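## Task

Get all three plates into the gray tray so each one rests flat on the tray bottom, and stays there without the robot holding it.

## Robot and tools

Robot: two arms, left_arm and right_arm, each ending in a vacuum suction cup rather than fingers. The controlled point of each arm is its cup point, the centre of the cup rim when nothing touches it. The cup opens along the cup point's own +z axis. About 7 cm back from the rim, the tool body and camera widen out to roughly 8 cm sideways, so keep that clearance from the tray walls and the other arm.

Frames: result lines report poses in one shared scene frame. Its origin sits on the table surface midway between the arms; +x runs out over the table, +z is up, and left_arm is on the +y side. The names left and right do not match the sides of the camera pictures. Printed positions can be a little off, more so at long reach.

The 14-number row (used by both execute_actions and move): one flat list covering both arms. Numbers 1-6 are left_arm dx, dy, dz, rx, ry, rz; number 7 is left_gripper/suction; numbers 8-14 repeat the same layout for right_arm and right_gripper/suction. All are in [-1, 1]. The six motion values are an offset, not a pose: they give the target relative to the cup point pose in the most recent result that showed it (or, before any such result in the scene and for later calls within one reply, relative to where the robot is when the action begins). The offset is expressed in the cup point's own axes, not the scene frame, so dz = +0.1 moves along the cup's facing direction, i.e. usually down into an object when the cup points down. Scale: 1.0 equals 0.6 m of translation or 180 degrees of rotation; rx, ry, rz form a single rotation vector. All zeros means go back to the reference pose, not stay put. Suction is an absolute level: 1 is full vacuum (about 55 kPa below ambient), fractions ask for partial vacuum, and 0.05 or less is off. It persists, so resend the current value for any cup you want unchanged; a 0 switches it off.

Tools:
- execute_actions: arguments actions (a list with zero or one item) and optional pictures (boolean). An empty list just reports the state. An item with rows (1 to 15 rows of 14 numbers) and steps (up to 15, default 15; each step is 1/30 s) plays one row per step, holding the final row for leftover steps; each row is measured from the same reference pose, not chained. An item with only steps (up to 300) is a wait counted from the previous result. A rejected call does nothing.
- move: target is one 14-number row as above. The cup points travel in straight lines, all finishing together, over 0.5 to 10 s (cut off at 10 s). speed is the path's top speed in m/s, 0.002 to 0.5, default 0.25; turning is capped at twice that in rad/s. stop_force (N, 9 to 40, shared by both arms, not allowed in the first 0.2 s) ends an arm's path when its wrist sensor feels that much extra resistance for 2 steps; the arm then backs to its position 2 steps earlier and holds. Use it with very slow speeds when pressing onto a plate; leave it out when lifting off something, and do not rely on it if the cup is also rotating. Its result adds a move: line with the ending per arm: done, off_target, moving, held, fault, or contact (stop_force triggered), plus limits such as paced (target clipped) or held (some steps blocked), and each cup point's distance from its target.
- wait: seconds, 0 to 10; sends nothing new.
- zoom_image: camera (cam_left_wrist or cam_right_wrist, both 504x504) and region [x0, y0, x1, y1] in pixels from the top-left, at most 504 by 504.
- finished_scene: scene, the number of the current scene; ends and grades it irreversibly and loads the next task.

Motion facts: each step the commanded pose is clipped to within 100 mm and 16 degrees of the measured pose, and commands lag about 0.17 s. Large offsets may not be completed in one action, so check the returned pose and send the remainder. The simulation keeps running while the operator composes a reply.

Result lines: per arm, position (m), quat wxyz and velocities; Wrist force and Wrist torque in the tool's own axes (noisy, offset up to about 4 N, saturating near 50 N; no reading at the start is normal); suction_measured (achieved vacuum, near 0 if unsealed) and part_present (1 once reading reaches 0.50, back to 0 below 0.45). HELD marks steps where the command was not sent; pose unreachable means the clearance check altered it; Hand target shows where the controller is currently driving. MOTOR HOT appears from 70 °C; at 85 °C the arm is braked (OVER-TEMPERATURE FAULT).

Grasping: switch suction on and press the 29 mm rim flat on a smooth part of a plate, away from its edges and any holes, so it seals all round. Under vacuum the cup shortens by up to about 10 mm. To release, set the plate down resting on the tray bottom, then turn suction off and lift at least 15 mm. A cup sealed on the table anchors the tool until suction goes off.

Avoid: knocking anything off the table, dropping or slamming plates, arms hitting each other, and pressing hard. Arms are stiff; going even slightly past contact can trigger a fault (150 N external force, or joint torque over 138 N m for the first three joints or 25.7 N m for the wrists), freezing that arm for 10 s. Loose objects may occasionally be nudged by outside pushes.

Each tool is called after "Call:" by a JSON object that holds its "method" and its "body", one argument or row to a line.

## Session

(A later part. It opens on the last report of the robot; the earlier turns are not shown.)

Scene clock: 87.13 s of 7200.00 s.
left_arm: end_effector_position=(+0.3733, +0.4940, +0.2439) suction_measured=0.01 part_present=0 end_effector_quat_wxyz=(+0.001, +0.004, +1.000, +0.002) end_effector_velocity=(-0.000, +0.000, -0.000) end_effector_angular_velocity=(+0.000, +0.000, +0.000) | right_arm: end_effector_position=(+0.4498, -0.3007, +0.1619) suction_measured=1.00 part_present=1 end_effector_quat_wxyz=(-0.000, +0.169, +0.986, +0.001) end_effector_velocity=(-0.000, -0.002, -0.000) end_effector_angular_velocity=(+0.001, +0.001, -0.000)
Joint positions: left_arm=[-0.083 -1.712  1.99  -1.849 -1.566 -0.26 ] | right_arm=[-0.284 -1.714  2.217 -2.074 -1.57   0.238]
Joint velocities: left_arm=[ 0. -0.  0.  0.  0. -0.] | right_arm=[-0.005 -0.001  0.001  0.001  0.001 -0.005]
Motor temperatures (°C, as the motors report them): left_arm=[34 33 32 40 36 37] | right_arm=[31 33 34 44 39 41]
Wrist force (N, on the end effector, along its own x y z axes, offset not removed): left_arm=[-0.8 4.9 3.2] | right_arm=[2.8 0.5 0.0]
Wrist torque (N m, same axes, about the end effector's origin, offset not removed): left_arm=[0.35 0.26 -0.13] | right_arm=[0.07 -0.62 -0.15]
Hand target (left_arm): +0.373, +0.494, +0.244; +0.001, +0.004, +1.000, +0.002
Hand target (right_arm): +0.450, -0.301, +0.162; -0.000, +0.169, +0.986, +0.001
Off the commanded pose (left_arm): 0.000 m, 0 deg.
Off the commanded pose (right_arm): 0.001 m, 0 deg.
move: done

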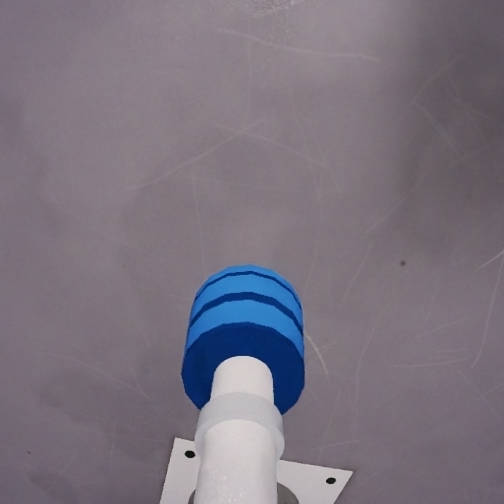

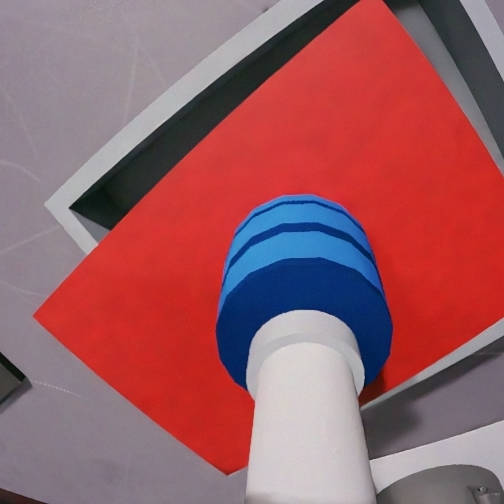

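Call:
{"method": "move", "body": {
  "target": [0,0,0,0,0,0,0,-0.06,0.01,0.09,0,0,0.02,1],
  "speed": 0.08
}}

Scene clock: 91.87 s of 7200.00 s.
left_arm: end_effector_position=(+0.3733, +0.4940, +0.2439) suction_measured=0.01 part_present=0 end_effector_quat_wxyz=(+0.001, +0.004, +1.000, +0.002) end_effector_velocity=(+0.000, -0.001, +0.000) end_effector_angular_velocity=(+0.000, -0.000, -0.002) | right_arm: end_effector_position=(+0.4856, -0.3070, +0.1079) suction_measured=1.00 part_present=1 end_effector_quat_wxyz=(-0.000, +0.199, +0.980, +0.001) end_effector_velocity=(+0.001, -0.001, -0.001) end_effector_angular_velocity=(-0.001, -0.000, -0.003)
Joint positions: left_arm=[-0.083 -1.712  1.99  -1.849 -1.566 -0.26 ] | right_arm=[-0.291 -1.538  2.22  -2.253 -1.57   0.295]
Joint velocities: left_arm=[-0.002 -0.    -0.     0.     0.     0.   ] | right_arm=[-0.002  0.005 -0.001 -0.004 -0.001  0.001]
Motor temperatures (°C, as the motors report them): left_arm=[34 33 32 40 36 37] | right_arm=[31 33 34 44 39 41]
Wrist force (N, on the end effector, along its own x y z axes, offset not removed): left_arm=[0.1 2.3 0.8] | right_arm=[1.1 -1.2 -0.1]
Wrist torque (N m, same axes, about the end effector's origin, offset not removed): left_arm=[0.19 0.28 0.12] | right_arm=[-0.25 -0.33 -0.18]
Hand target (left_arm): +0.373, +0.494, +0.244; +0.001, +0.004, +1.000, +0.002
Hand target (right_arm): +0.486, -0.307, +0.108; -0.000, +0.199, +0.980, +0.001
Off the commanded pose (left_arm): 0.000 m, 0 deg.
Off the commanded pose (right_arm): 0.000 m, 0 deg.
After step 90, 0.47 s passed at rest.
move: done

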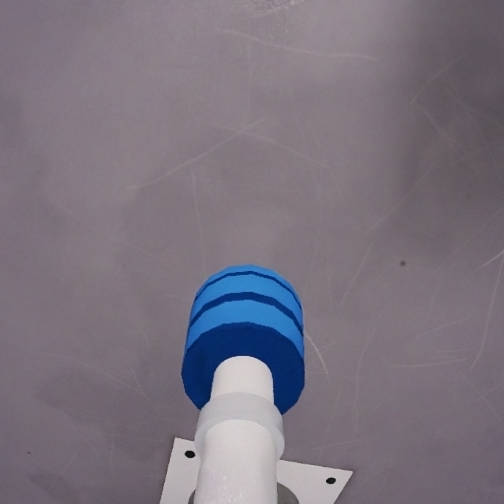

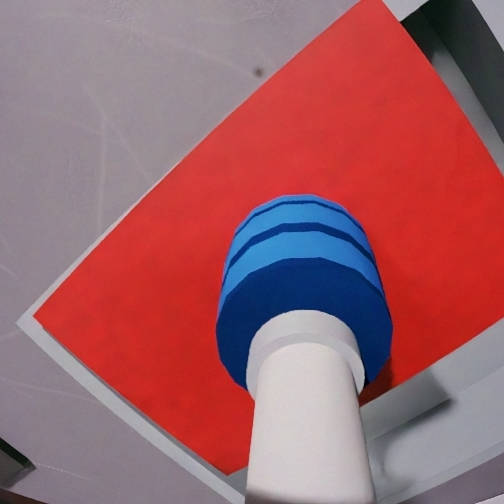

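Call:
{"method": "move", "body": {
  "target": [0,0,0,0,0,0,0,0.012,-0.012,0.045,0,0,0,1],
  "speed": 0.02,
  "stop_force": 9
}}

Scene clock: 97.77 s of 7200.00 s.
left_arm: end_effector_position=(+0.3733, +0.4940, +0.2439) suction_measured=0.01 part_present=0 end_effector_quat_wxyz=(+0.001, +0.004, +1.000, +0.002) end_effector_velocity=(+0.000, +0.000, +0.000) end_effector_angular_velocity=(+0.000, -0.000, +0.000) | right_arm: end_effector_position=(+0.4762, -0.3108, +0.0811) suction_measured=1.00 part_present=1 end_effector_quat_wxyz=(-0.000, +0.199, +0.980, +0.001) end_effector_velocity=(-0.001, -0.000, -0.002) end_effector_angular_velocity=(+0.000, +0.000, -0.002)
Joint positions: left_arm=[-0.083 -1.712  1.99  -1.849 -1.566 -0.26 ] | right_arm=[-0.302 -1.508  2.28  -2.342 -1.57   0.283]
Joint velocities: left_arm=[ 0. -0. -0.  0.  0. -0.] | right_arm=[-0.     0.002  0.004 -0.006  0.     0.001]
Motor temperatures (°C, as the motors report them): left_arm=[34 33 32 40 36 37] | right_arm=[31 33 34 44 39 41]
Wrist force (N, on the end effector, along its own x y z axes, offset not removed): left_arm=[-4.2 -5.0 -1.2] | right_arm=[0.3 0.0 0.8]
Wrist torque (N m, same axes, about the end effector's origin, offset not removed): left_arm=[-0.70 0.59 -0.01] | right_arm=[-0.10 -0.14 -0.20]
Hand target (left_arm): +0.373, +0.494, +0.244; +0.001, +0.004, +1.000, +0.002
Hand target (right_arm): +0.476, -0.311, +0.081; -0.000, +0.199, +0.980, +0.001
Off the commanded pose (left_arm): 0.000 m, 0 deg.
Off the commanded pose (right_arm): 0.000 m, 0 deg.
After step 90, 1.17 s passed at rest.
move: done

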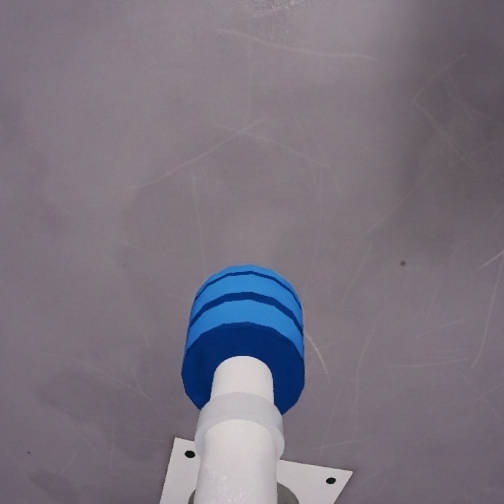

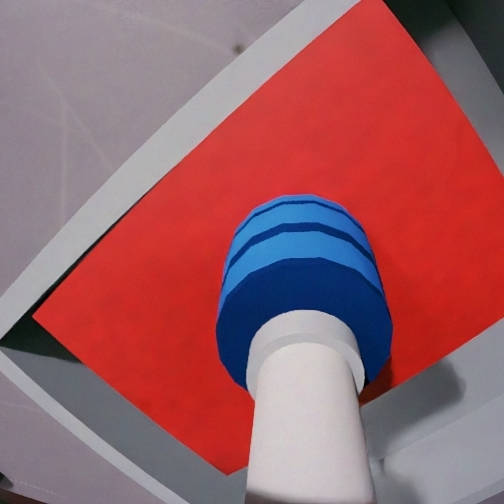

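Call:
{"method": "move", "body": {
  "target": [0,0,0,0,0,0,0,0,0,0.09,0,0,0.01,1],
  "speed": 0.015,
  "stop_force": 9
}}

Call:
{"method": "move", "body": {
  "target": [0,0,0,0,0,0,0,0,0,0.05,0,0,0,1],
  "speed": 0.006,
  "stop_force": 9
}}

Scene clock: 105.80 s of 7200.00 s.
left_arm: end_effector_position=(+0.3733, +0.4940, +0.2439) suction_measured=0.01 part_present=0 end_effector_quat_wxyz=(+0.001, +0.004, +1.000, +0.002) end_effector_velocity=(-0.000, -0.000, +0.000) end_effector_angular_velocity=(-0.000, +0.000, -0.001) | right_arm: end_effector_position=(+0.4762, -0.3108, +0.0272) suction_measured=1.00 part_present=1 end_effector_quat_wxyz=(-0.000, +0.215, +0.977, +0.001) end_effector_velocity=(-0.000, +0.000, -0.002) end_effector_angular_velocity=(+0.000, +0.001, -0.001)
Joint positions: left_arm=[-0.083 -1.712  1.99  -1.849 -1.566 -0.26 ] | right_arm=[-0.302 -1.378  2.334 -2.527 -1.57   0.314]
Joint velocities: left_arm=[-0.001  0.    -0.     0.    -0.     0.   ] | right_arm=[ 0.     0.005  0.002 -0.006 -0.     0.001]
Motor temperatures (°C, as the motors report them): left_arm=[34 33 32 40 36 37] | right_arm=[31 33 34 44 39 41]
Wrist force (N, on the end effector, along its own x y z axes, offset not removed): left_arm=[0.9 -1.2 0.2] | right_arm=[2.1 0.9 1.7]
Wrist torque (N m, same axes, about the end effector's origin, offset not removed): left_arm=[-0.24 -0.02 0.06] | right_arm=[0.04 -0.37 -0.23]
Hand target (left_arm): +0.373, +0.494, +0.244; +0.001, +0.004, +1.000, +0.002
Hand target (right_arm): +0.476, -0.311, +0.027; -0.000, +0.215, +0.977, +0.001
Off the commanded pose (left_arm): 0.000 m, 0 deg.
Off the commanded pose (right_arm): 0.000 m, 0 deg.
After step 90, 1.20 s passed at rest.
move: done

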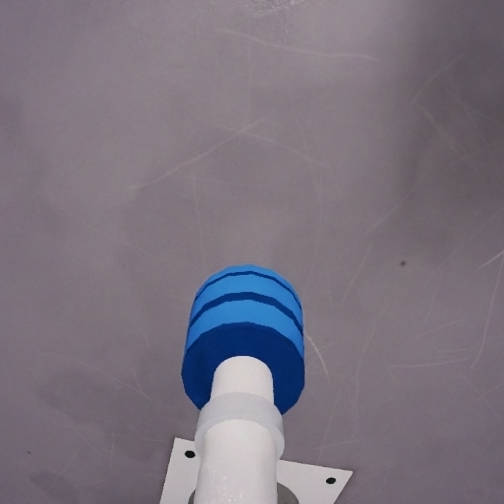

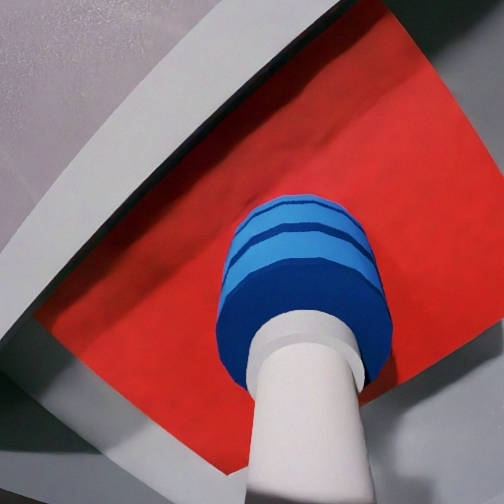

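Scene clock: 110.27 s of 7200.00 s.
left_arm: end_effector_position=(+0.3733, +0.4940, +0.2439) suction_measured=0.01 part_present=0 end_effector_quat_wxyz=(+0.001, +0.004, +1.000, +0.002) end_effector_velocity=(-0.000, +0.000, -0.000) end_effector_angular_velocity=(+0.000, +0.000, +0.000) | right_arm: end_effector_position=(+0.4761, -0.3108, +0.0026) suction_measured=1.00 part_present=1 end_effector_quat_wxyz=(-0.000, +0.215, +0.977, +0.001) end_effector_velocity=(-0.001, -0.000, +0.001) end_effector_angular_velocity=(+0.000, +0.003, -0.000)
Joint positions: left_arm=[-0.083 -1.712  1.99  -1.849 -1.566 -0.26 ] | right_arm=[-0.302 -1.31   2.351 -2.612 -1.57   0.314]
Joint velocities: left_arm=[ 0.  0.  0. -0.  0.  0.] | right_arm=[-0.001 -0.005 -0.001  0.009  0.    -0.001]
Motor temperatures (°C, as the motors report them): left_arm=[34 33 32 40 36 37] | right_arm=[31 33 34 44 39 41]
Wrist force (N, on the end effector, along its own x y z axes, offset not removed): left_arm=[0.3 2.7 3.8] | right_arm=[-2.6 2.9 -23.9]
Wrist torque (N m, same axes, about the end effector's origin, offset not removed): left_arm=[0.31 0.01 -0.07] | right_arm=[0.13 -0.21 -0.23]
Hand target (left_arm): +0.373, +0.494, +0.244; +0.001, +0.004, +1.000, +0.002
Hand target (right_arm): +0.476, -0.311, +0.003; -0.000, +0.215, +0.977, +0.001
Off the commanded pose (left_arm): 0.000 m, 0 deg.
Off the commanded pose (right_arm): 0.005 m, 0 deg.
move: contact (right_arm)

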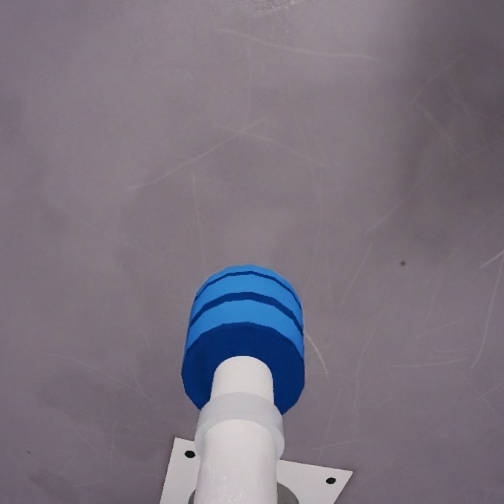

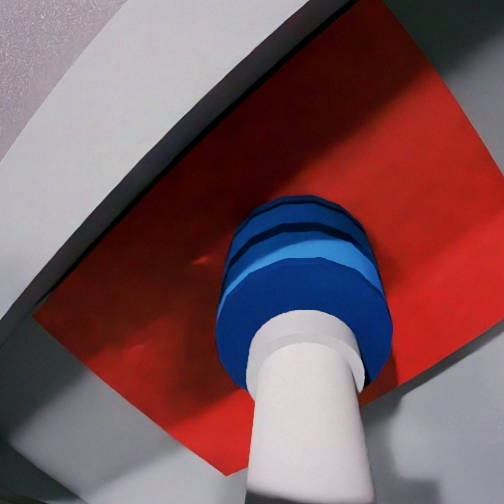

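Call:
{"method": "execute_actions", "body": {
  "actions": [
    {"rows":[[0,0,0,0,0,0,0,0,0,0,0,0,0,0]],"steps":8}
  ],
  "pictures": false
}}

Call:
{"method": "move", "body": {
  "target": [0,0,0,0,0,0,0,0,0,-0.4,0,0,0,0]
}}

Call:
{"method": "move", "body": {
  "target": [0,0,0,0,0,0,0,0.42,0.41,0.15,0,0,0,0]
}}

Call:
{"method": "move", "body": {
  "target": [0,0,0,0,0,0,0,0,0,0.15,0,0,0,0]
}}

Scene clock: 121.63 s of 7200.00 s.
left_arm: end_effector_position=(+0.3733, +0.4940, +0.2439) suction_measured=0.01 part_present=0 end_effector_quat_wxyz=(+0.001, +0.004, +1.000, +0.002) end_effector_velocity=(+0.000, -0.001, +0.000) end_effector_angular_velocity=(-0.000, +0.000, -0.002) | right_arm: end_effector_position=(+0.4762, -0.3108, +0.0028) suction_measured=0.00 part_present=0 end_effector_quat_wxyz=(+0.000, +0.215, +0.977, +0.001) end_effector_velocity=(-0.001, -0.000, -0.001) end_effector_angular_velocity=(+0.000, +0.002, -0.003)
Joint positions: left_arm=[-0.083 -1.712  1.99  -1.849 -1.566 -0.26 ] | right_arm=[-0.302 -1.311  2.351 -2.612 -1.57   0.314]
Joint velocities: left_arm=[-0.002 -0.    -0.     0.    -0.     0.   ] | right_arm=[-0.     0.002  0.001 -0.002 -0.     0.003]
Motor temperatures (°C, as the motors report them): left_arm=[34 33 32 40 36 37] | right_arm=[31 33 34 44 39 41]
Wrist force (N, on the end effector, along its own x y z axes, offset not removed): left_arm=[-1.0 0.9 1.1] | right_arm=[5.8 -0.9 -26.4]
Wrist torque (N m, same axes, about the end effector's origin, offset not removed): left_arm=[-0.16 0.21 0.01] | right_arm=[-0.17 -0.34 -0.17]
Hand target (left_arm): +0.373, +0.494, +0.244; +0.001, +0.004, +1.000, +0.002
Hand target (right_arm): +0.476, -0.311, +0.003; -0.000, +0.215, +0.977, +0.001
Off the commanded pose (left_arm): 0.000 m, 0 deg.
Off the commanded pose (right_arm): 0.000 m, 0 deg.
Steps of this call (steps 1 to 90: nothing new was sent; then 8.10 s passed at rest; steps 91 to 98: all 8 steps of this action). Readings (end_effector_position | what the end effector reports):
91: left_arm (+0.3733, +0.4940, +0.2439) | right_arm (+0.4762, -0.3108, +0.0029) | left_arm suction_measured=0.01 part_present=0 | right_arm suction_measured=0.66 part_present=1
92: left_arm (+0.3733, +0.4940, +0.2439) | right_arm (+0.4762, -0.3108, +0.0029) | left_arm suction_measured=0.01 part_present=0 | right_arm suction_measured=0.00 part_present=0
94: left_arm (+0.3733, +0.4940, +0.2439) | right_arm (+0.4763, -0.3108, +0.0029) | left_arm suction_measured=0.01 part_present=0 | right_arm suction_measured=0.00 part_present=0
98: the state above

Scene clock: 123.40 s of 7200.00 s.
left_arm: end_effector_position=(+0.3733, +0.4940, +0.2439) suction_measured=0.01 part_present=0 end_effector_quat_wxyz=(+0.001, +0.004, +1.000, +0.002) end_effector_velocity=(-0.000, +0.001, -0.000) end_effector_angular_velocity=(+0.000, -0.000, +0.002) | right_arm: end_effector_position=(+0.4763, -0.3107, +0.2427) suction_measured=0.00 part_present=0 end_effector_quat_wxyz=(+0.000, +0.215, +0.977, +0.001) end_effector_velocity=(-0.000, +0.000, +0.002) end_effector_angular_velocity=(-0.000, +0.001, +0.002)
Joint positions: left_arm=[-0.083 -1.712  1.99  -1.849 -1.566 -0.26 ] | right_arm=[-0.302 -1.735  2.012 -1.847 -1.569  0.314]
Joint velocities: left_arm=[ 0.002 -0.     0.    -0.     0.     0.   ] | right_arm=[ 0.001 -0.001 -0.005  0.007 -0.    -0.001]
Motor temperatures (°C, as the motors report them): left_arm=[34 33 32 40 36 37] | right_arm=[31 33 34 44 39 41]
Wrist force (N, on the end effector, along its own x y z axes, offset not removed): left_arm=[2.8 -1.8 3.6] | right_arm=[2.2 0.2 0.8]
Wrist torque (N m, same axes, about the end effector's origin, offset not removed): left_arm=[-0.51 -0.32 -0.15] | right_arm=[-0.11 -0.32 -0.18]
Hand target (left_arm): +0.373, +0.494, +0.244; +0.001, +0.004, +1.000, +0.002
Hand target (right_arm): +0.476, -0.311, +0.243; +0.000, +0.215, +0.977, +0.001
Off the commanded pose (left_arm): 0.000 m, 0 deg.
Off the commanded pose (right_arm): 0.000 m, 0 deg.
move: done

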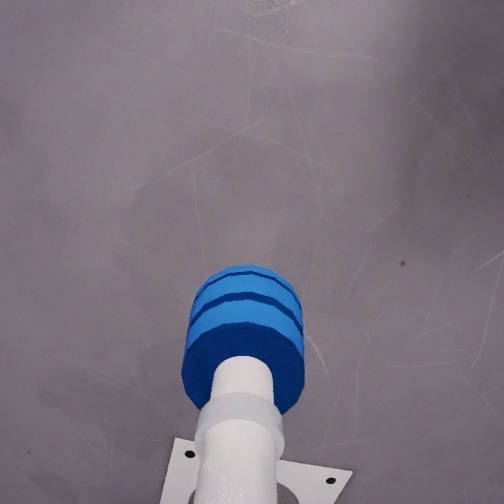

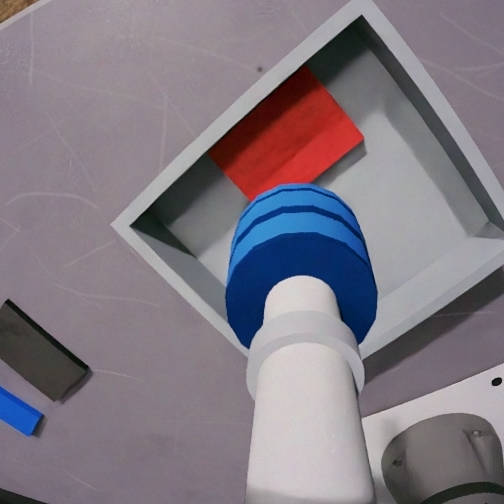

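Scene clock: 125.43 s of 7200.00 s.
left_arm: end_effector_position=(+0.3733, +0.4940, +0.2439) suction_measured=0.01 part_present=0 end_effector_quat_wxyz=(+0.001, +0.004, +1.000, +0.002) end_effector_velocity=(+0.000, -0.000, +0.000) end_effector_angular_velocity=(-0.000, +0.000, -0.001) | right_arm: end_effector_position=(+0.3501, +0.0185, +0.1525) suction_measured=0.00 part_present=0 end_effector_quat_wxyz=(-0.000, +0.215, +0.977, +0.000) end_effector_velocity=(+0.000, +0.002, -0.001) end_effector_angular_velocity=(-0.001, +0.001, -0.002)
Joint positions: left_arm=[-0.083 -1.712  1.99  -1.849 -1.566 -0.26 ] | right_arm=[ 0.502 -1.447  1.981 -2.105 -1.57   1.119]
Joint velocities: left_arm=[-0.001 -0.    -0.     0.    -0.    -0.   ] | right_arm=[ 0.003  0.006 -0.004 -0.001 -0.001  0.004]
Motor temperatures (°C, as the motors report them): left_arm=[34 33 32 40 36 37] | right_arm=[31 33 34 44 39 41]
Wrist force (N, on the end effector, along its own x y z axes, offset not removed): left_arm=[2.3 -1.7 4.1] | right_arm=[1.9 1.3 -1.4]
Wrist torque (N m, same axes, about the end effector's origin, offset not removed): left_arm=[-0.67 -0.31 0.04] | right_arm=[0.17 -0.53 -0.12]
Hand target (left_arm): +0.373, +0.494, +0.244; +0.001, +0.004, +1.000, +0.002
Hand target (right_arm): +0.350, +0.019, +0.152; -0.000, +0.215, +0.977, +0.000
Off the commanded pose (left_arm): 0.000 m, 0 deg.
Off the commanded pose (right_arm): 0.001 m, 0 deg.
move: done

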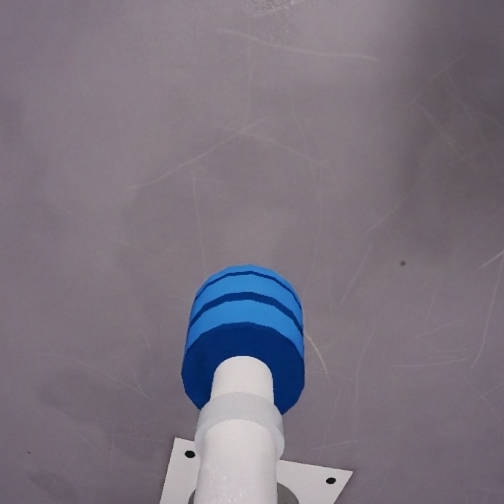

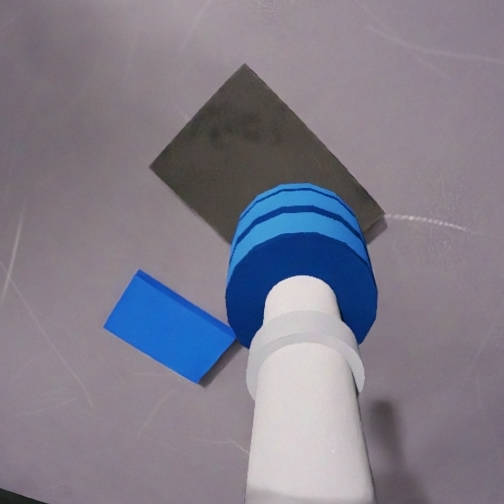

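Scene clock: 126.40 s of 7200.00 s.
left_arm: end_effector_position=(+0.3733, +0.4940, +0.2439) suction_measured=0.01 part_present=0 end_effector_quat_wxyz=(+0.001, +0.004, +1.000, +0.002) end_effector_velocity=(-0.000, -0.000, -0.000) end_effector_angular_velocity=(-0.000, +0.000, -0.000) | right_arm: end_effector_position=(+0.3501, +0.0184, +0.0626) suction_measured=0.00 part_present=0 end_effector_quat_wxyz=(-0.000, +0.215, +0.977, +0.000) end_effector_velocity=(+0.000, +0.001, -0.001) end_effector_angular_velocity=(+0.002, -0.001, -0.002)
Joint positions: left_arm=[-0.083 -1.712  1.99  -1.849 -1.566 -0.26 ] | right_arm=[ 0.502 -1.302  2.088 -2.357 -1.57   1.119]
Joint velocities: left_arm=[-0. -0.  0.  0. -0.  0.] | right_arm=[ 0.     0.003  0.001 -0.006  0.001  0.002]
Motor temperatures (°C, as the motors report them): left_arm=[34 33 32 40 36 37] | right_arm=[31 33 34 44 39 41]
Wrist force (N, on the end effector, along its own x y z axes, offset not removed): left_arm=[2.0 -2.3 -0.4] | right_arm=[2.3 2.0 -2.6]
Wrist torque (N m, same axes, about the end effector's origin, offset not removed): left_arm=[-0.52 -0.14 0.10] | right_arm=[0.12 -0.42 -0.14]
Hand target (left_arm): +0.373, +0.494, +0.244; +0.001, +0.004, +1.000, +0.002
Hand target (right_arm): +0.350, +0.018, +0.062; -0.000, +0.215, +0.977, +0.000
Off the commanded pose (left_arm): 0.000 m, 0 deg.
Off the commanded pose (right_arm): 0.000 m, 0 deg.
move: done

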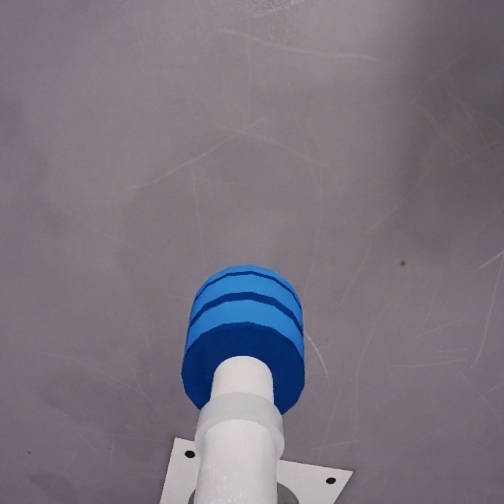

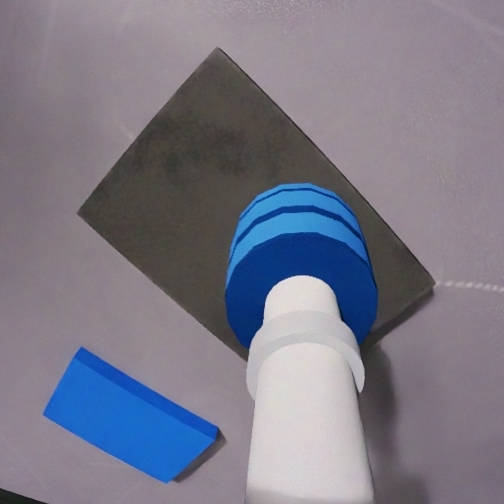

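Call:
{"method": "move", "body": {
  "target": [0,0,0,0,0,0,0,0.033,0.017,0.065,0,0,0,0],
  "speed": 0.08
}}

Call:
{"method": "move", "body": {
  "target": [0,0,0,0,0,0,0,0,0,0.045,0,0,0,1],
  "speed": 0.008,
  "stop_force": 9
}}

Call:
{"method": "move", "body": {
  "target": [0,0,0,0,0,0,0,0,0,-0.22,0,0,0,1]
}}

Call:
{"method": "move", "body": {
  "target": [0,0,0,0,0,0,0,-0.35,-0.525,0,0,0,-0.49,1]
}}

Call:
{"method": "move", "body": {
  "target": [0,0,0,0,0,0,0,0,0,0.07,0,0,0,1],
  "speed": 0.04
}}

Scene clock: 143.33 s of 7200.00 s.
left_arm: end_effector_position=(+0.3733, +0.4940, +0.2439) suction_measured=0.01 part_present=0 end_effector_quat_wxyz=(+0.001, +0.004, +1.000, +0.002) end_effector_velocity=(+0.000, -0.001, +0.000) end_effector_angular_velocity=(+0.001, -0.000, -0.002) | right_arm: end_effector_position=(+0.3363, +0.0359, +0.0237) suction_measured=0.00 part_present=0 end_effector_quat_wxyz=(-0.001, +0.215, +0.977, +0.000) end_effector_velocity=(-0.001, +0.001, -0.001) end_effector_angular_velocity=(-0.000, -0.001, +0.001)
Joint positions: left_arm=[-0.083 -1.712  1.99  -1.849 -1.566 -0.26 ] | right_arm=[ 0.547 -1.211  2.1   -2.46  -1.569  1.164]
Joint velocities: left_arm=[-0.002 -0.     0.    -0.     0.001  0.   ] | right_arm=[ 0.002  0.004 -0.    -0.004 -0.001  0.001]
Motor temperatures (°C, as the motors report them): left_arm=[34 33 32 40 36 37] | right_arm=[31 33 34 44 39 41]
Wrist force (N, on the end effector, along its own x y z axes, offset not removed): left_arm=[1.4 -1.6 2.6] | right_arm=[1.1 2.0 -0.6]
Wrist torque (N m, same axes, about the end effector's origin, offset not removed): left_arm=[-0.28 -0.22 -0.10] | right_arm=[0.15 -0.24 -0.21]
Hand target (left_arm): +0.373, +0.494, +0.244; +0.001, +0.004, +1.000, +0.002
Hand target (right_arm): +0.336, +0.036, +0.024; -0.000, +0.215, +0.977, +0.000
Off the commanded pose (left_arm): 0.000 m, 0 deg.
Off the commanded pose (right_arm): 0.000 m, 0 deg.
After step 90, 12.93 s passed at rest.
move: done

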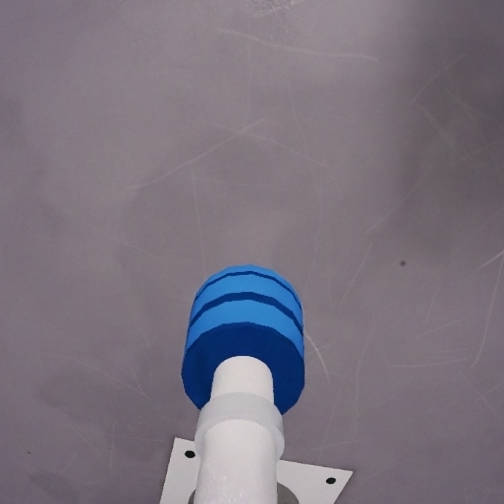

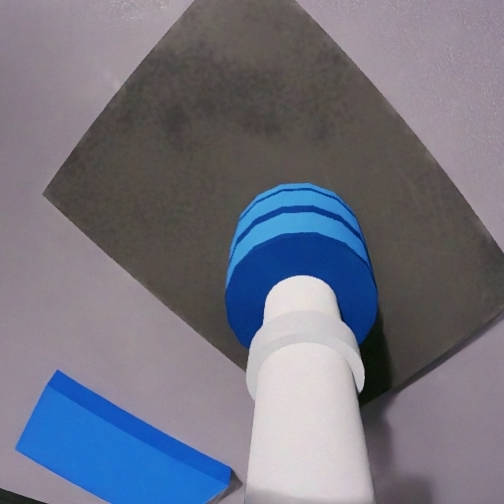

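Scene clock: 146.83 s of 7200.00 s.
left_arm: end_effector_position=(+0.3733, +0.4940, +0.2439) suction_measured=0.01 part_present=0 end_effector_quat_wxyz=(+0.001, +0.004, +1.000, +0.002) end_effector_velocity=(-0.000, +0.000, -0.000) end_effector_angular_velocity=(-0.000, +0.000, +0.001) | right_arm: end_effector_position=(+0.3363, +0.0358, -0.0014) suction_measured=1.00 part_present=1 end_effector_quat_wxyz=(-0.001, +0.215, +0.977, +0.000) end_effector_velocity=(-0.001, -0.001, +0.001) end_effector_angular_velocity=(-0.004, +0.004, -0.000)
Joint positions: left_arm=[-0.083 -1.712  1.99  -1.849 -1.566 -0.26 ] | right_arm=[ 0.547 -1.156  2.114 -2.528 -1.569  1.164]
Joint velocities: left_arm=[ 0.001  0.     0.    -0.    -0.     0.   ] | right_arm=[ 0.001 -0.004 -0.     0.01  -0.     0.001]
Motor temperatures (°C, as the motors report them): left_arm=[34 33 32 40 36 37] | right_arm=[31 33 34 44 39 41]
Wrist force (N, on the end effector, along its own x y z axes, offset not removed): left_arm=[-1.3 0.0 -0.5] | right_arm=[0.3 4.4 -21.1]
Wrist torque (N m, same axes, about the end effector's origin, offset not removed): left_arm=[-0.01 0.32 -0.02] | right_arm=[0.18 -0.37 -0.26]
Hand target (left_arm): +0.373, +0.494, +0.244; +0.001, +0.004, +1.000, +0.002
Hand target (right_arm): +0.336, +0.036, -0.001; -0.001, +0.215, +0.977, +0.000
Off the commanded pose (left_arm): 0.000 m, 0 deg.
Off the commanded pose (right_arm): 0.002 m, 0 deg.
move: contact (right_arm)

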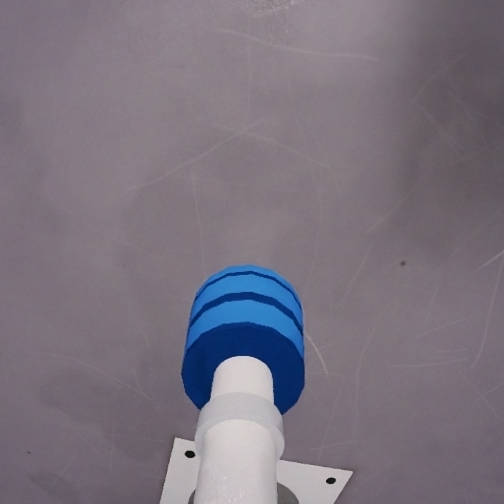

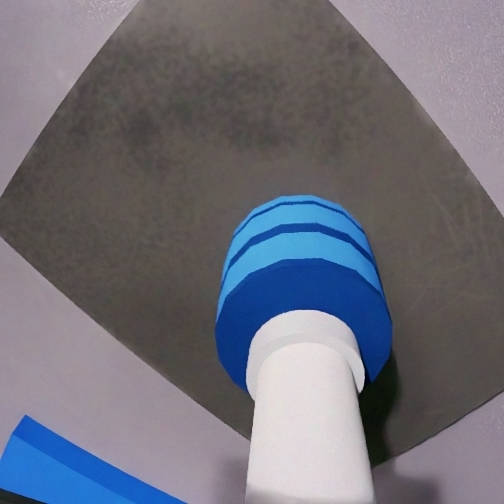

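Scene clock: 147.93 s of 7200.00 s.
left_arm: end_effector_position=(+0.3733, +0.4940, +0.2439) suction_measured=0.01 part_present=0 end_effector_quat_wxyz=(+0.001, +0.004, +1.000, +0.002) end_effector_velocity=(+0.000, -0.000, -0.000) end_effector_angular_velocity=(+0.000, +0.000, -0.001) | right_arm: end_effector_position=(+0.3363, +0.0359, +0.1306) suction_measured=1.00 part_present=1 end_effector_quat_wxyz=(-0.001, +0.215, +0.977, +0.000) end_effector_velocity=(+0.000, -0.000, +0.002) end_effector_angular_velocity=(-0.001, +0.000, +0.001)
Joint positions: left_arm=[-0.083 -1.712  1.99  -1.849 -1.566 -0.26 ] | right_arm=[ 0.547 -1.402  1.994 -2.163 -1.569  1.164]
Joint velocities: left_arm=[-0.001  0.     0.    -0.     0.     0.   ] | right_arm=[ 0.    -0.003 -0.003  0.007 -0.001 -0.001]
Motor temperatures (°C, as the motors report them): left_arm=[34 33 32 40 36 37] | right_arm=[31 33 34 44 39 41]
Wrist force (N, on the end effector, along its own x y z axes, offset not removed): left_arm=[0.9 -0.3 -0.5] | right_arm=[2.1 1.1 0.2]
Wrist torque (N m, same axes, about the end effector's origin, offset not removed): left_arm=[-0.07 0.02 0.08] | right_arm=[-0.08 -0.47 -0.16]
Hand target (left_arm): +0.373, +0.494, +0.244; +0.001, +0.004, +1.000, +0.002
Hand target (right_arm): +0.336, +0.036, +0.131; -0.001, +0.215, +0.977, +0.000
Off the commanded pose (left_arm): 0.000 m, 0 deg.
Off the commanded pose (right_arm): 0.000 m, 0 deg.
move: done

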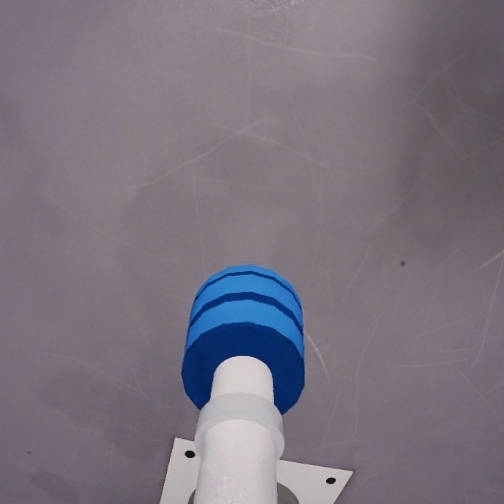

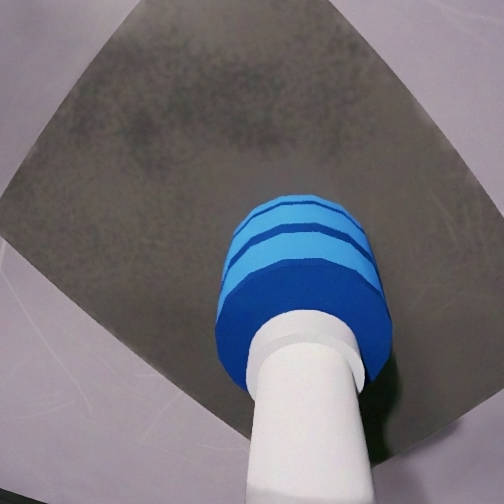

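Scene clock: 151.53 s of 7200.00 s.
left_arm: end_effector_position=(+0.3733, +0.4940, +0.2439) suction_measured=0.01 part_present=0 end_effector_quat_wxyz=(+0.001, +0.004, +1.000, +0.002) end_effector_velocity=(+0.000, -0.001, +0.000) end_effector_angular_velocity=(-0.001, -0.000, -0.002) | right_arm: end_effector_position=(+0.3954, -0.3384, +0.1309) suction_measured=1.00 part_present=1 end_effector_quat_wxyz=(+0.000, -0.525, +0.851, +0.000) end_effector_velocity=(+0.000, -0.002, -0.000) end_effector_angular_velocity=(+0.003, -0.000, +0.009)
Joint positions: left_arm=[-0.083 -1.712  1.99  -1.849 -1.566 -0.26 ] | right_arm=[-0.416 -1.843  2.405 -2.132 -1.57  -1.338]
Joint velocities: left_arm=[-0.001 -0.    -0.    -0.    -0.001  0.   ] | right_arm=[-0.007 -0.001  0.001  0.001  0.003 -0.016]
Motor temperatures (°C, as the motors report them): left_arm=[34 33 32 40 36 37] | right_arm=[31 33 34 44 39 41]
Wrist force (N, on the end effector, along its own x y z axes, offset not removed): left_arm=[-0.9 -1.7 2.5] | right_arm=[3.4 1.8 0.1]
Wrist torque (N m, same axes, about the end effector's origin, offset not removed): left_arm=[-0.21 0.24 0.10] | right_arm=[0.17 -0.57 -0.22]
Hand target (left_arm): +0.373, +0.494, +0.244; +0.001, +0.004, +1.000, +0.002
Hand target (right_arm): +0.395, -0.339, +0.131; +0.001, -0.526, +0.851, +0.000
Off the commanded pose (left_arm): 0.000 m, 0 deg.
Off the commanded pose (right_arm): 0.001 m, 0 deg.
move: done

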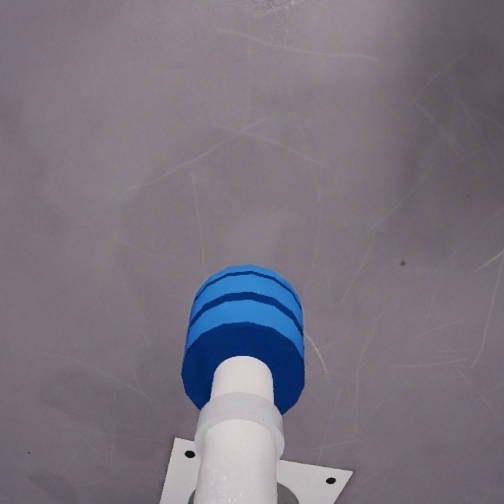

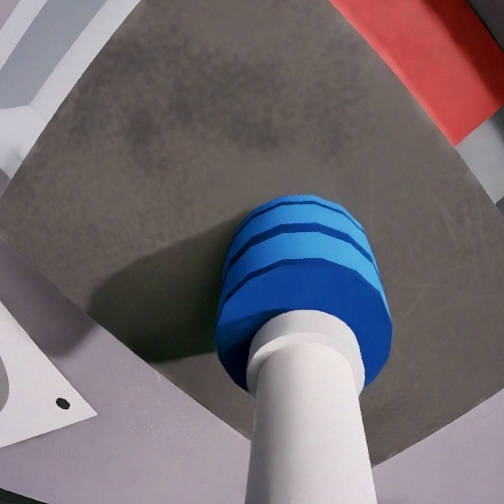

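Scene clock: 152.93 s of 7200.00 s.
left_arm: end_effector_position=(+0.3733, +0.4940, +0.2439) suction_measured=0.01 part_present=0 end_effector_quat_wxyz=(+0.001, +0.004, +1.000, +0.002) end_effector_velocity=(+0.000, +0.000, +0.000) end_effector_angular_velocity=(-0.000, -0.000, +0.001) | right_arm: end_effector_position=(+0.3954, -0.3385, +0.0890) suction_measured=1.00 part_present=1 end_effector_quat_wxyz=(+0.000, -0.525, +0.851, +0.000) end_effector_velocity=(-0.000, +0.000, -0.002) end_effector_angular_velocity=(+0.000, +0.001, +0.000)
Joint positions: left_arm=[-0.083 -1.712  1.99  -1.849 -1.566 -0.26 ] | right_arm=[-0.417 -1.752  2.475 -2.294 -1.57  -1.338]
Joint velocities: left_arm=[ 0.001  0.    -0.    -0.     0.    -0.   ] | right_arm=[ 0.001  0.005  0.003 -0.007 -0.     0.001]
Motor temperatures (°C, as the motors report them): left_arm=[34 33 32 40 36 37] | right_arm=[31 33 34 44 39 41]
Wrist force (N, on the end effector, along its own x y z axes, offset not removed): left_arm=[-2.6 1.9 1.4] | right_arm=[2.3 1.4 -0.6]
Wrist torque (N m, same axes, about the end effector's origin, offset not removed): left_arm=[0.18 0.48 -0.02] | right_arm=[0.20 -0.47 -0.23]
Hand target (left_arm): +0.373, +0.494, +0.244; +0.001, +0.004, +1.000, +0.002
Hand target (right_arm): +0.395, -0.338, +0.089; +0.000, -0.525, +0.851, +0.000
Off the commanded pose (left_arm): 0.000 m, 0 deg.
Off the commanded pose (right_arm): 0.000 m, 0 deg.
move: done

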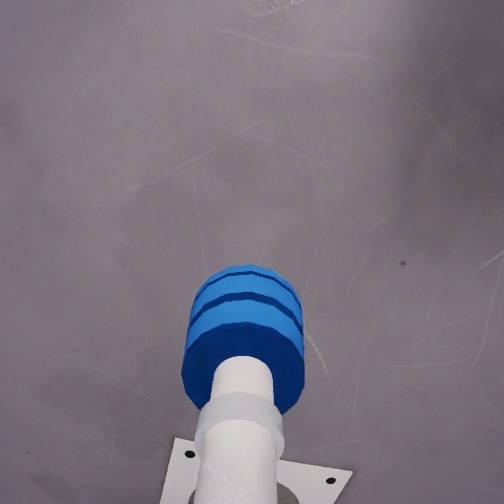

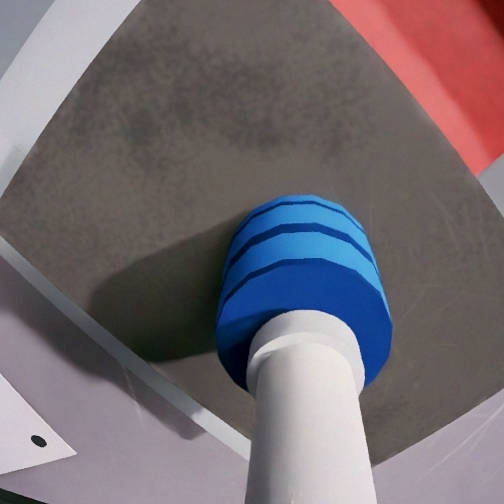

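Call:
{"method": "move", "body": {
  "target": [0,0,0,0,0,0,0,0.01,-0.018,0.01,0,0,0,1],
  "speed": 0.03
}}

Call:
{"method": "move", "body": {
  "target": [0,0,0,0,0,0,0,0,0,0.08,0,0,0,1],
  "speed": 0.012,
  "stop_force": 9
}}

Scene clock: 158.20 s of 7200.00 s.
left_arm: end_effector_position=(+0.3733, +0.4940, +0.2439) suction_measured=0.01 part_present=0 end_effector_quat_wxyz=(+0.001, +0.004, +1.000, +0.002) end_effector_velocity=(+0.000, +0.000, +0.000) end_effector_angular_velocity=(+0.000, -0.000, +0.001) | right_arm: end_effector_position=(+0.4023, -0.3486, +0.0831) suction_measured=1.00 part_present=1 end_effector_quat_wxyz=(+0.000, -0.525, +0.851, +0.000) end_effector_velocity=(+0.001, -0.001, -0.001) end_effector_angular_velocity=(+0.000, -0.000, +0.001)
Joint positions: left_arm=[-0.083 -1.712  1.99  -1.849 -1.566 -0.26 ] | right_arm=[-0.442 -1.721  2.471 -2.322 -1.57  -1.364]
Joint velocities: left_arm=[ 0.001 -0.     0.    -0.     0.    -0.   ] | right_arm=[-0.002  0.004 -0.    -0.004  0.    -0.003]
Motor temperatures (°C, as the motors report them): left_arm=[34 33 32 40 36 37] | right_arm=[31 33 34 44 39 41]
Wrist force (N, on the end effector, along its own x y z axes, offset not removed): left_arm=[1.0 2.0 3.2] | right_arm=[2.7 3.0 2.5]
Wrist torque (N m, same axes, about the end effector's origin, offset not removed): left_arm=[0.31 0.13 0.26] | right_arm=[0.32 -0.57 -0.21]
Hand target (left_arm): +0.373, +0.494, +0.244; +0.001, +0.004, +1.000, +0.002
Hand target (right_arm): +0.402, -0.349, +0.083; +0.000, -0.525, +0.851, +0.000
Off the commanded pose (left_arm): 0.000 m, 0 deg.
Off the commanded pose (right_arm): 0.000 m, 0 deg.
After step 90, 1.47 s passed at rest.
move: done

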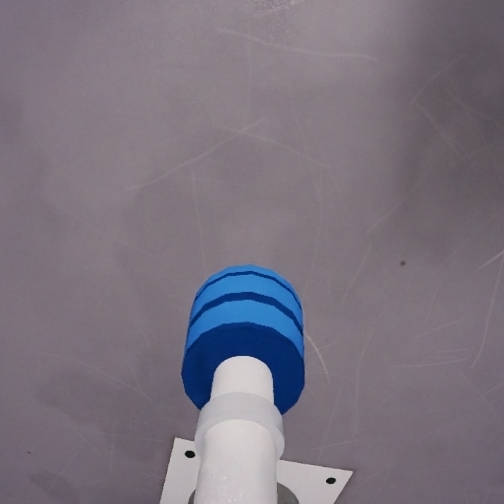

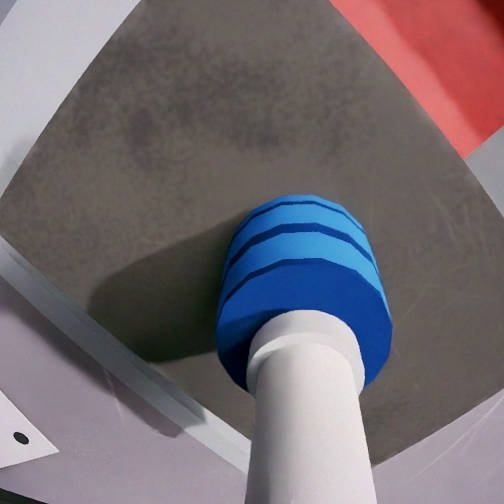

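Scene clock: 162.43 s of 7200.00 s.
left_arm: end_effector_position=(+0.3733, +0.4940, +0.2439) suction_measured=0.01 part_present=0 end_effector_quat_wxyz=(+0.001, +0.004, +1.000, +0.002) end_effector_velocity=(-0.000, -0.001, -0.000) end_effector_angular_velocity=(+0.000, +0.000, -0.001) | right_arm: end_effector_position=(+0.4023, -0.3486, +0.0352) suction_measured=1.00 part_present=1 end_effector_quat_wxyz=(+0.000, -0.525, +0.851, +0.000) end_effector_velocity=(-0.000, -0.000, -0.002) end_effector_angular_velocity=(+0.000, +0.000, -0.001)
Joint positions: left_arm=[-0.083 -1.712  1.99  -1.849 -1.566 -0.26 ] | right_arm=[-0.442 -1.578  2.533 -2.526 -1.57  -1.364]
Joint velocities: left_arm=[-0.001 -0.     0.     0.     0.    -0.   ] | right_arm=[-0.     0.008  0.002 -0.009 -0.     0.001]
Motor temperatures (°C, as the motors report them): left_arm=[34 33 32 40 36 37] | right_arm=[31 33 34 44 39 41]
Wrist force (N, on the end effector, along its own x y z axes, offset not removed): left_arm=[-1.5 -0.5 1.2] | right_arm=[2.6 0.6 1.2]
Wrist torque (N m, same axes, about the end effector's origin, offset not removed): left_arm=[-0.13 0.31 -0.07] | right_arm=[-0.06 -0.42 -0.18]
Hand target (left_arm): +0.373, +0.494, +0.244; +0.001, +0.004, +1.000, +0.002
Hand target (right_arm): +0.402, -0.349, +0.035; +0.000, -0.525, +0.851, +0.000
Off the commanded pose (left_arm): 0.000 m, 0 deg.
Off the commanded pose (right_arm): 0.000 m, 0 deg.
move: done

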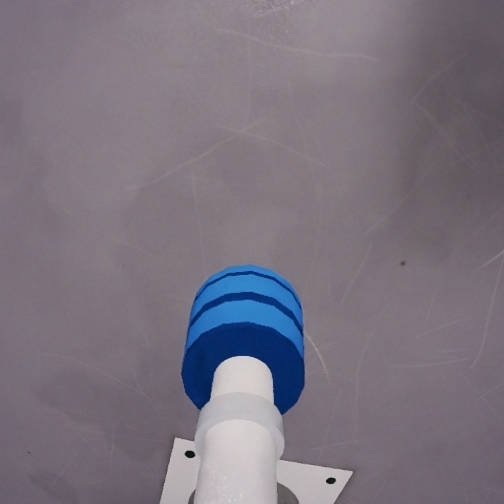

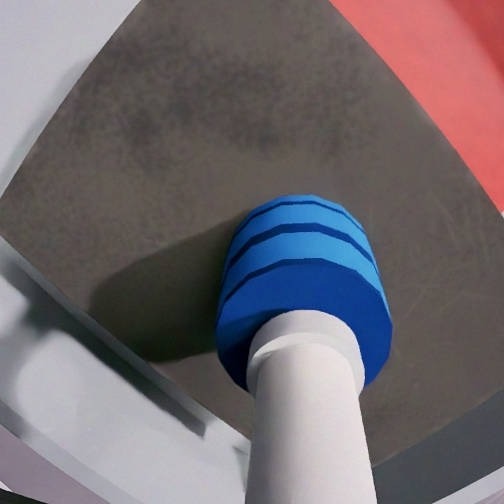

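Call:
{"method": "move", "body": {
  "target": [0,0,0,0,0,0,0,0,0.012,0.025,0,0,0,1],
  "speed": 0.01,
  "stop_force": 9
}}

Call:
{"method": "move", "body": {
  "target": [0,0,0,0,0,0,0,0,0,0.04,0,0,0,1],
  "speed": 0.006,
  "stop_force": 9
}}

Scene clock: 167.87 s of 7200.00 s.
left_arm: end_effector_position=(+0.3733, +0.4940, +0.2439) suction_measured=0.01 part_present=0 end_effector_quat_wxyz=(+0.001, +0.004, +1.000, +0.002) end_effector_velocity=(-0.000, +0.000, -0.000) end_effector_angular_velocity=(-0.001, +0.000, +0.000) | right_arm: end_effector_position=(+0.3959, -0.3454, +0.0204) suction_measured=1.00 part_present=1 end_effector_quat_wxyz=(+0.000, -0.525, +0.851, +0.000) end_effector_velocity=(-0.000, -0.000, -0.001) end_effector_angular_velocity=(-0.000, -0.001, -0.001)
Joint positions: left_arm=[-0.083 -1.712  1.99  -1.849 -1.566 -0.26 ] | right_arm=[-0.437 -1.541  2.564 -2.594 -1.57  -1.359]
Joint velocities: left_arm=[ 0.001 -0.     0.     0.    -0.001  0.   ] | right_arm=[-0.001  0.003  0.003 -0.007  0.    -0.   ]
Motor temperatures (°C, as the motors report them): left_arm=[34 33 32 40 36 37] | right_arm=[31 33 34 44 39 41]
Wrist force (N, on the end effector, along its own x y z axes, offset not removed): left_arm=[1.4 1.1 -3.3] | right_arm=[3.3 1.8 -0.7]
Wrist torque (N m, same axes, about the end effector's origin, offset not removed): left_arm=[0.02 0.03 -0.08] | right_arm=[0.00 -0.52 -0.27]
Hand target (left_arm): +0.373, +0.494, +0.244; +0.001, +0.004, +1.000, +0.002
Hand target (right_arm): +0.396, -0.345, +0.020; +0.000, -0.525, +0.851, +0.000
Off the commanded pose (left_arm): 0.000 m, 0 deg.
Off the commanded pose (right_arm): 0.000 m, 0 deg.
After step 90, 0.57 s passed at rest.
move: done

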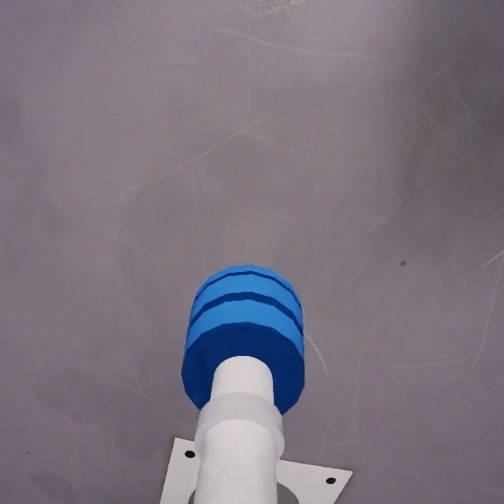

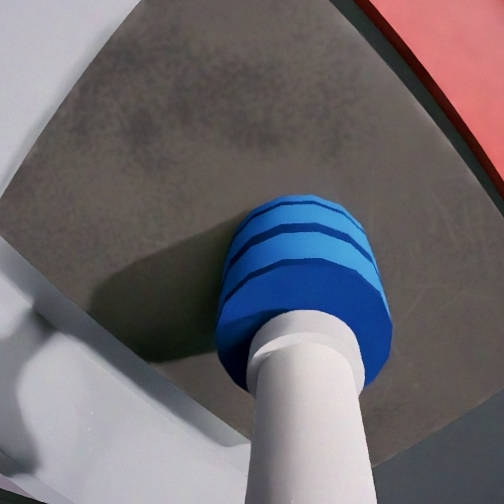

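Scene clock: 171.37 s of 7200.00 s.
left_arm: end_effector_position=(+0.3733, +0.4940, +0.2439) suction_measured=0.01 part_present=0 end_effector_quat_wxyz=(+0.001, +0.004, +1.000, +0.002) end_effector_velocity=(+0.000, -0.001, -0.000) end_effector_angular_velocity=(+0.000, +0.000, -0.002) | right_arm: end_effector_position=(+0.3958, -0.3454, +0.0016) suction_measured=1.00 part_present=1 end_effector_quat_wxyz=(+0.000, -0.525, +0.851, +0.000) end_effector_velocity=(+0.000, -0.000, +0.002) end_effector_angular_velocity=(+0.000, +0.001, +0.001)
Joint positions: left_arm=[-0.083 -1.712  1.99  -1.849 -1.566 -0.26 ] | right_arm=[-0.437 -1.469  2.581 -2.683 -1.57  -1.359]
Joint velocities: left_arm=[-0.002 -0.     0.    -0.     0.    -0.   ] | right_arm=[-0.    -0.008 -0.002  0.011  0.    -0.001]
Motor temperatures (°C, as the motors report them): left_arm=[34 33 32 40 36 37] | right_arm=[31 33 34 44 39 41]
Wrist force (N, on the end effector, along its own x y z axes, offset not removed): left_arm=[-1.6 0.6 1.0] | right_arm=[5.9 3.4 -30.4]
Wrist torque (N m, same axes, about the end effector's origin, offset not removed): left_arm=[-0.24 -0.03 0.06] | right_arm=[-0.27 -0.75 -0.15]
Hand target (left_arm): +0.373, +0.494, +0.244; +0.001, +0.004, +1.000, +0.002
Hand target (right_arm): +0.396, -0.345, +0.002; +0.000, -0.525, +0.851, +0.000
Off the commanded pose (left_arm): 0.000 m, 0 deg.
Off the commanded pose (right_arm): 0.005 m, 0 deg.
move: contact (right_arm)

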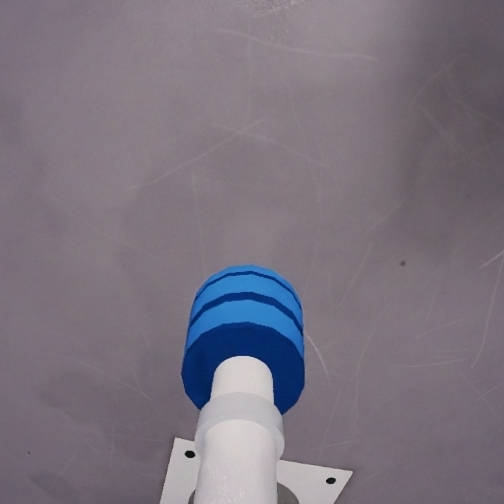

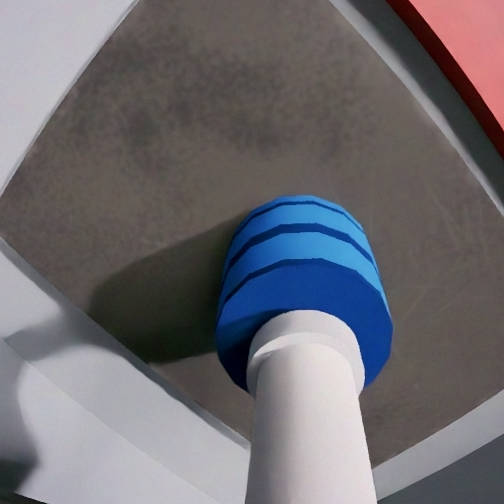

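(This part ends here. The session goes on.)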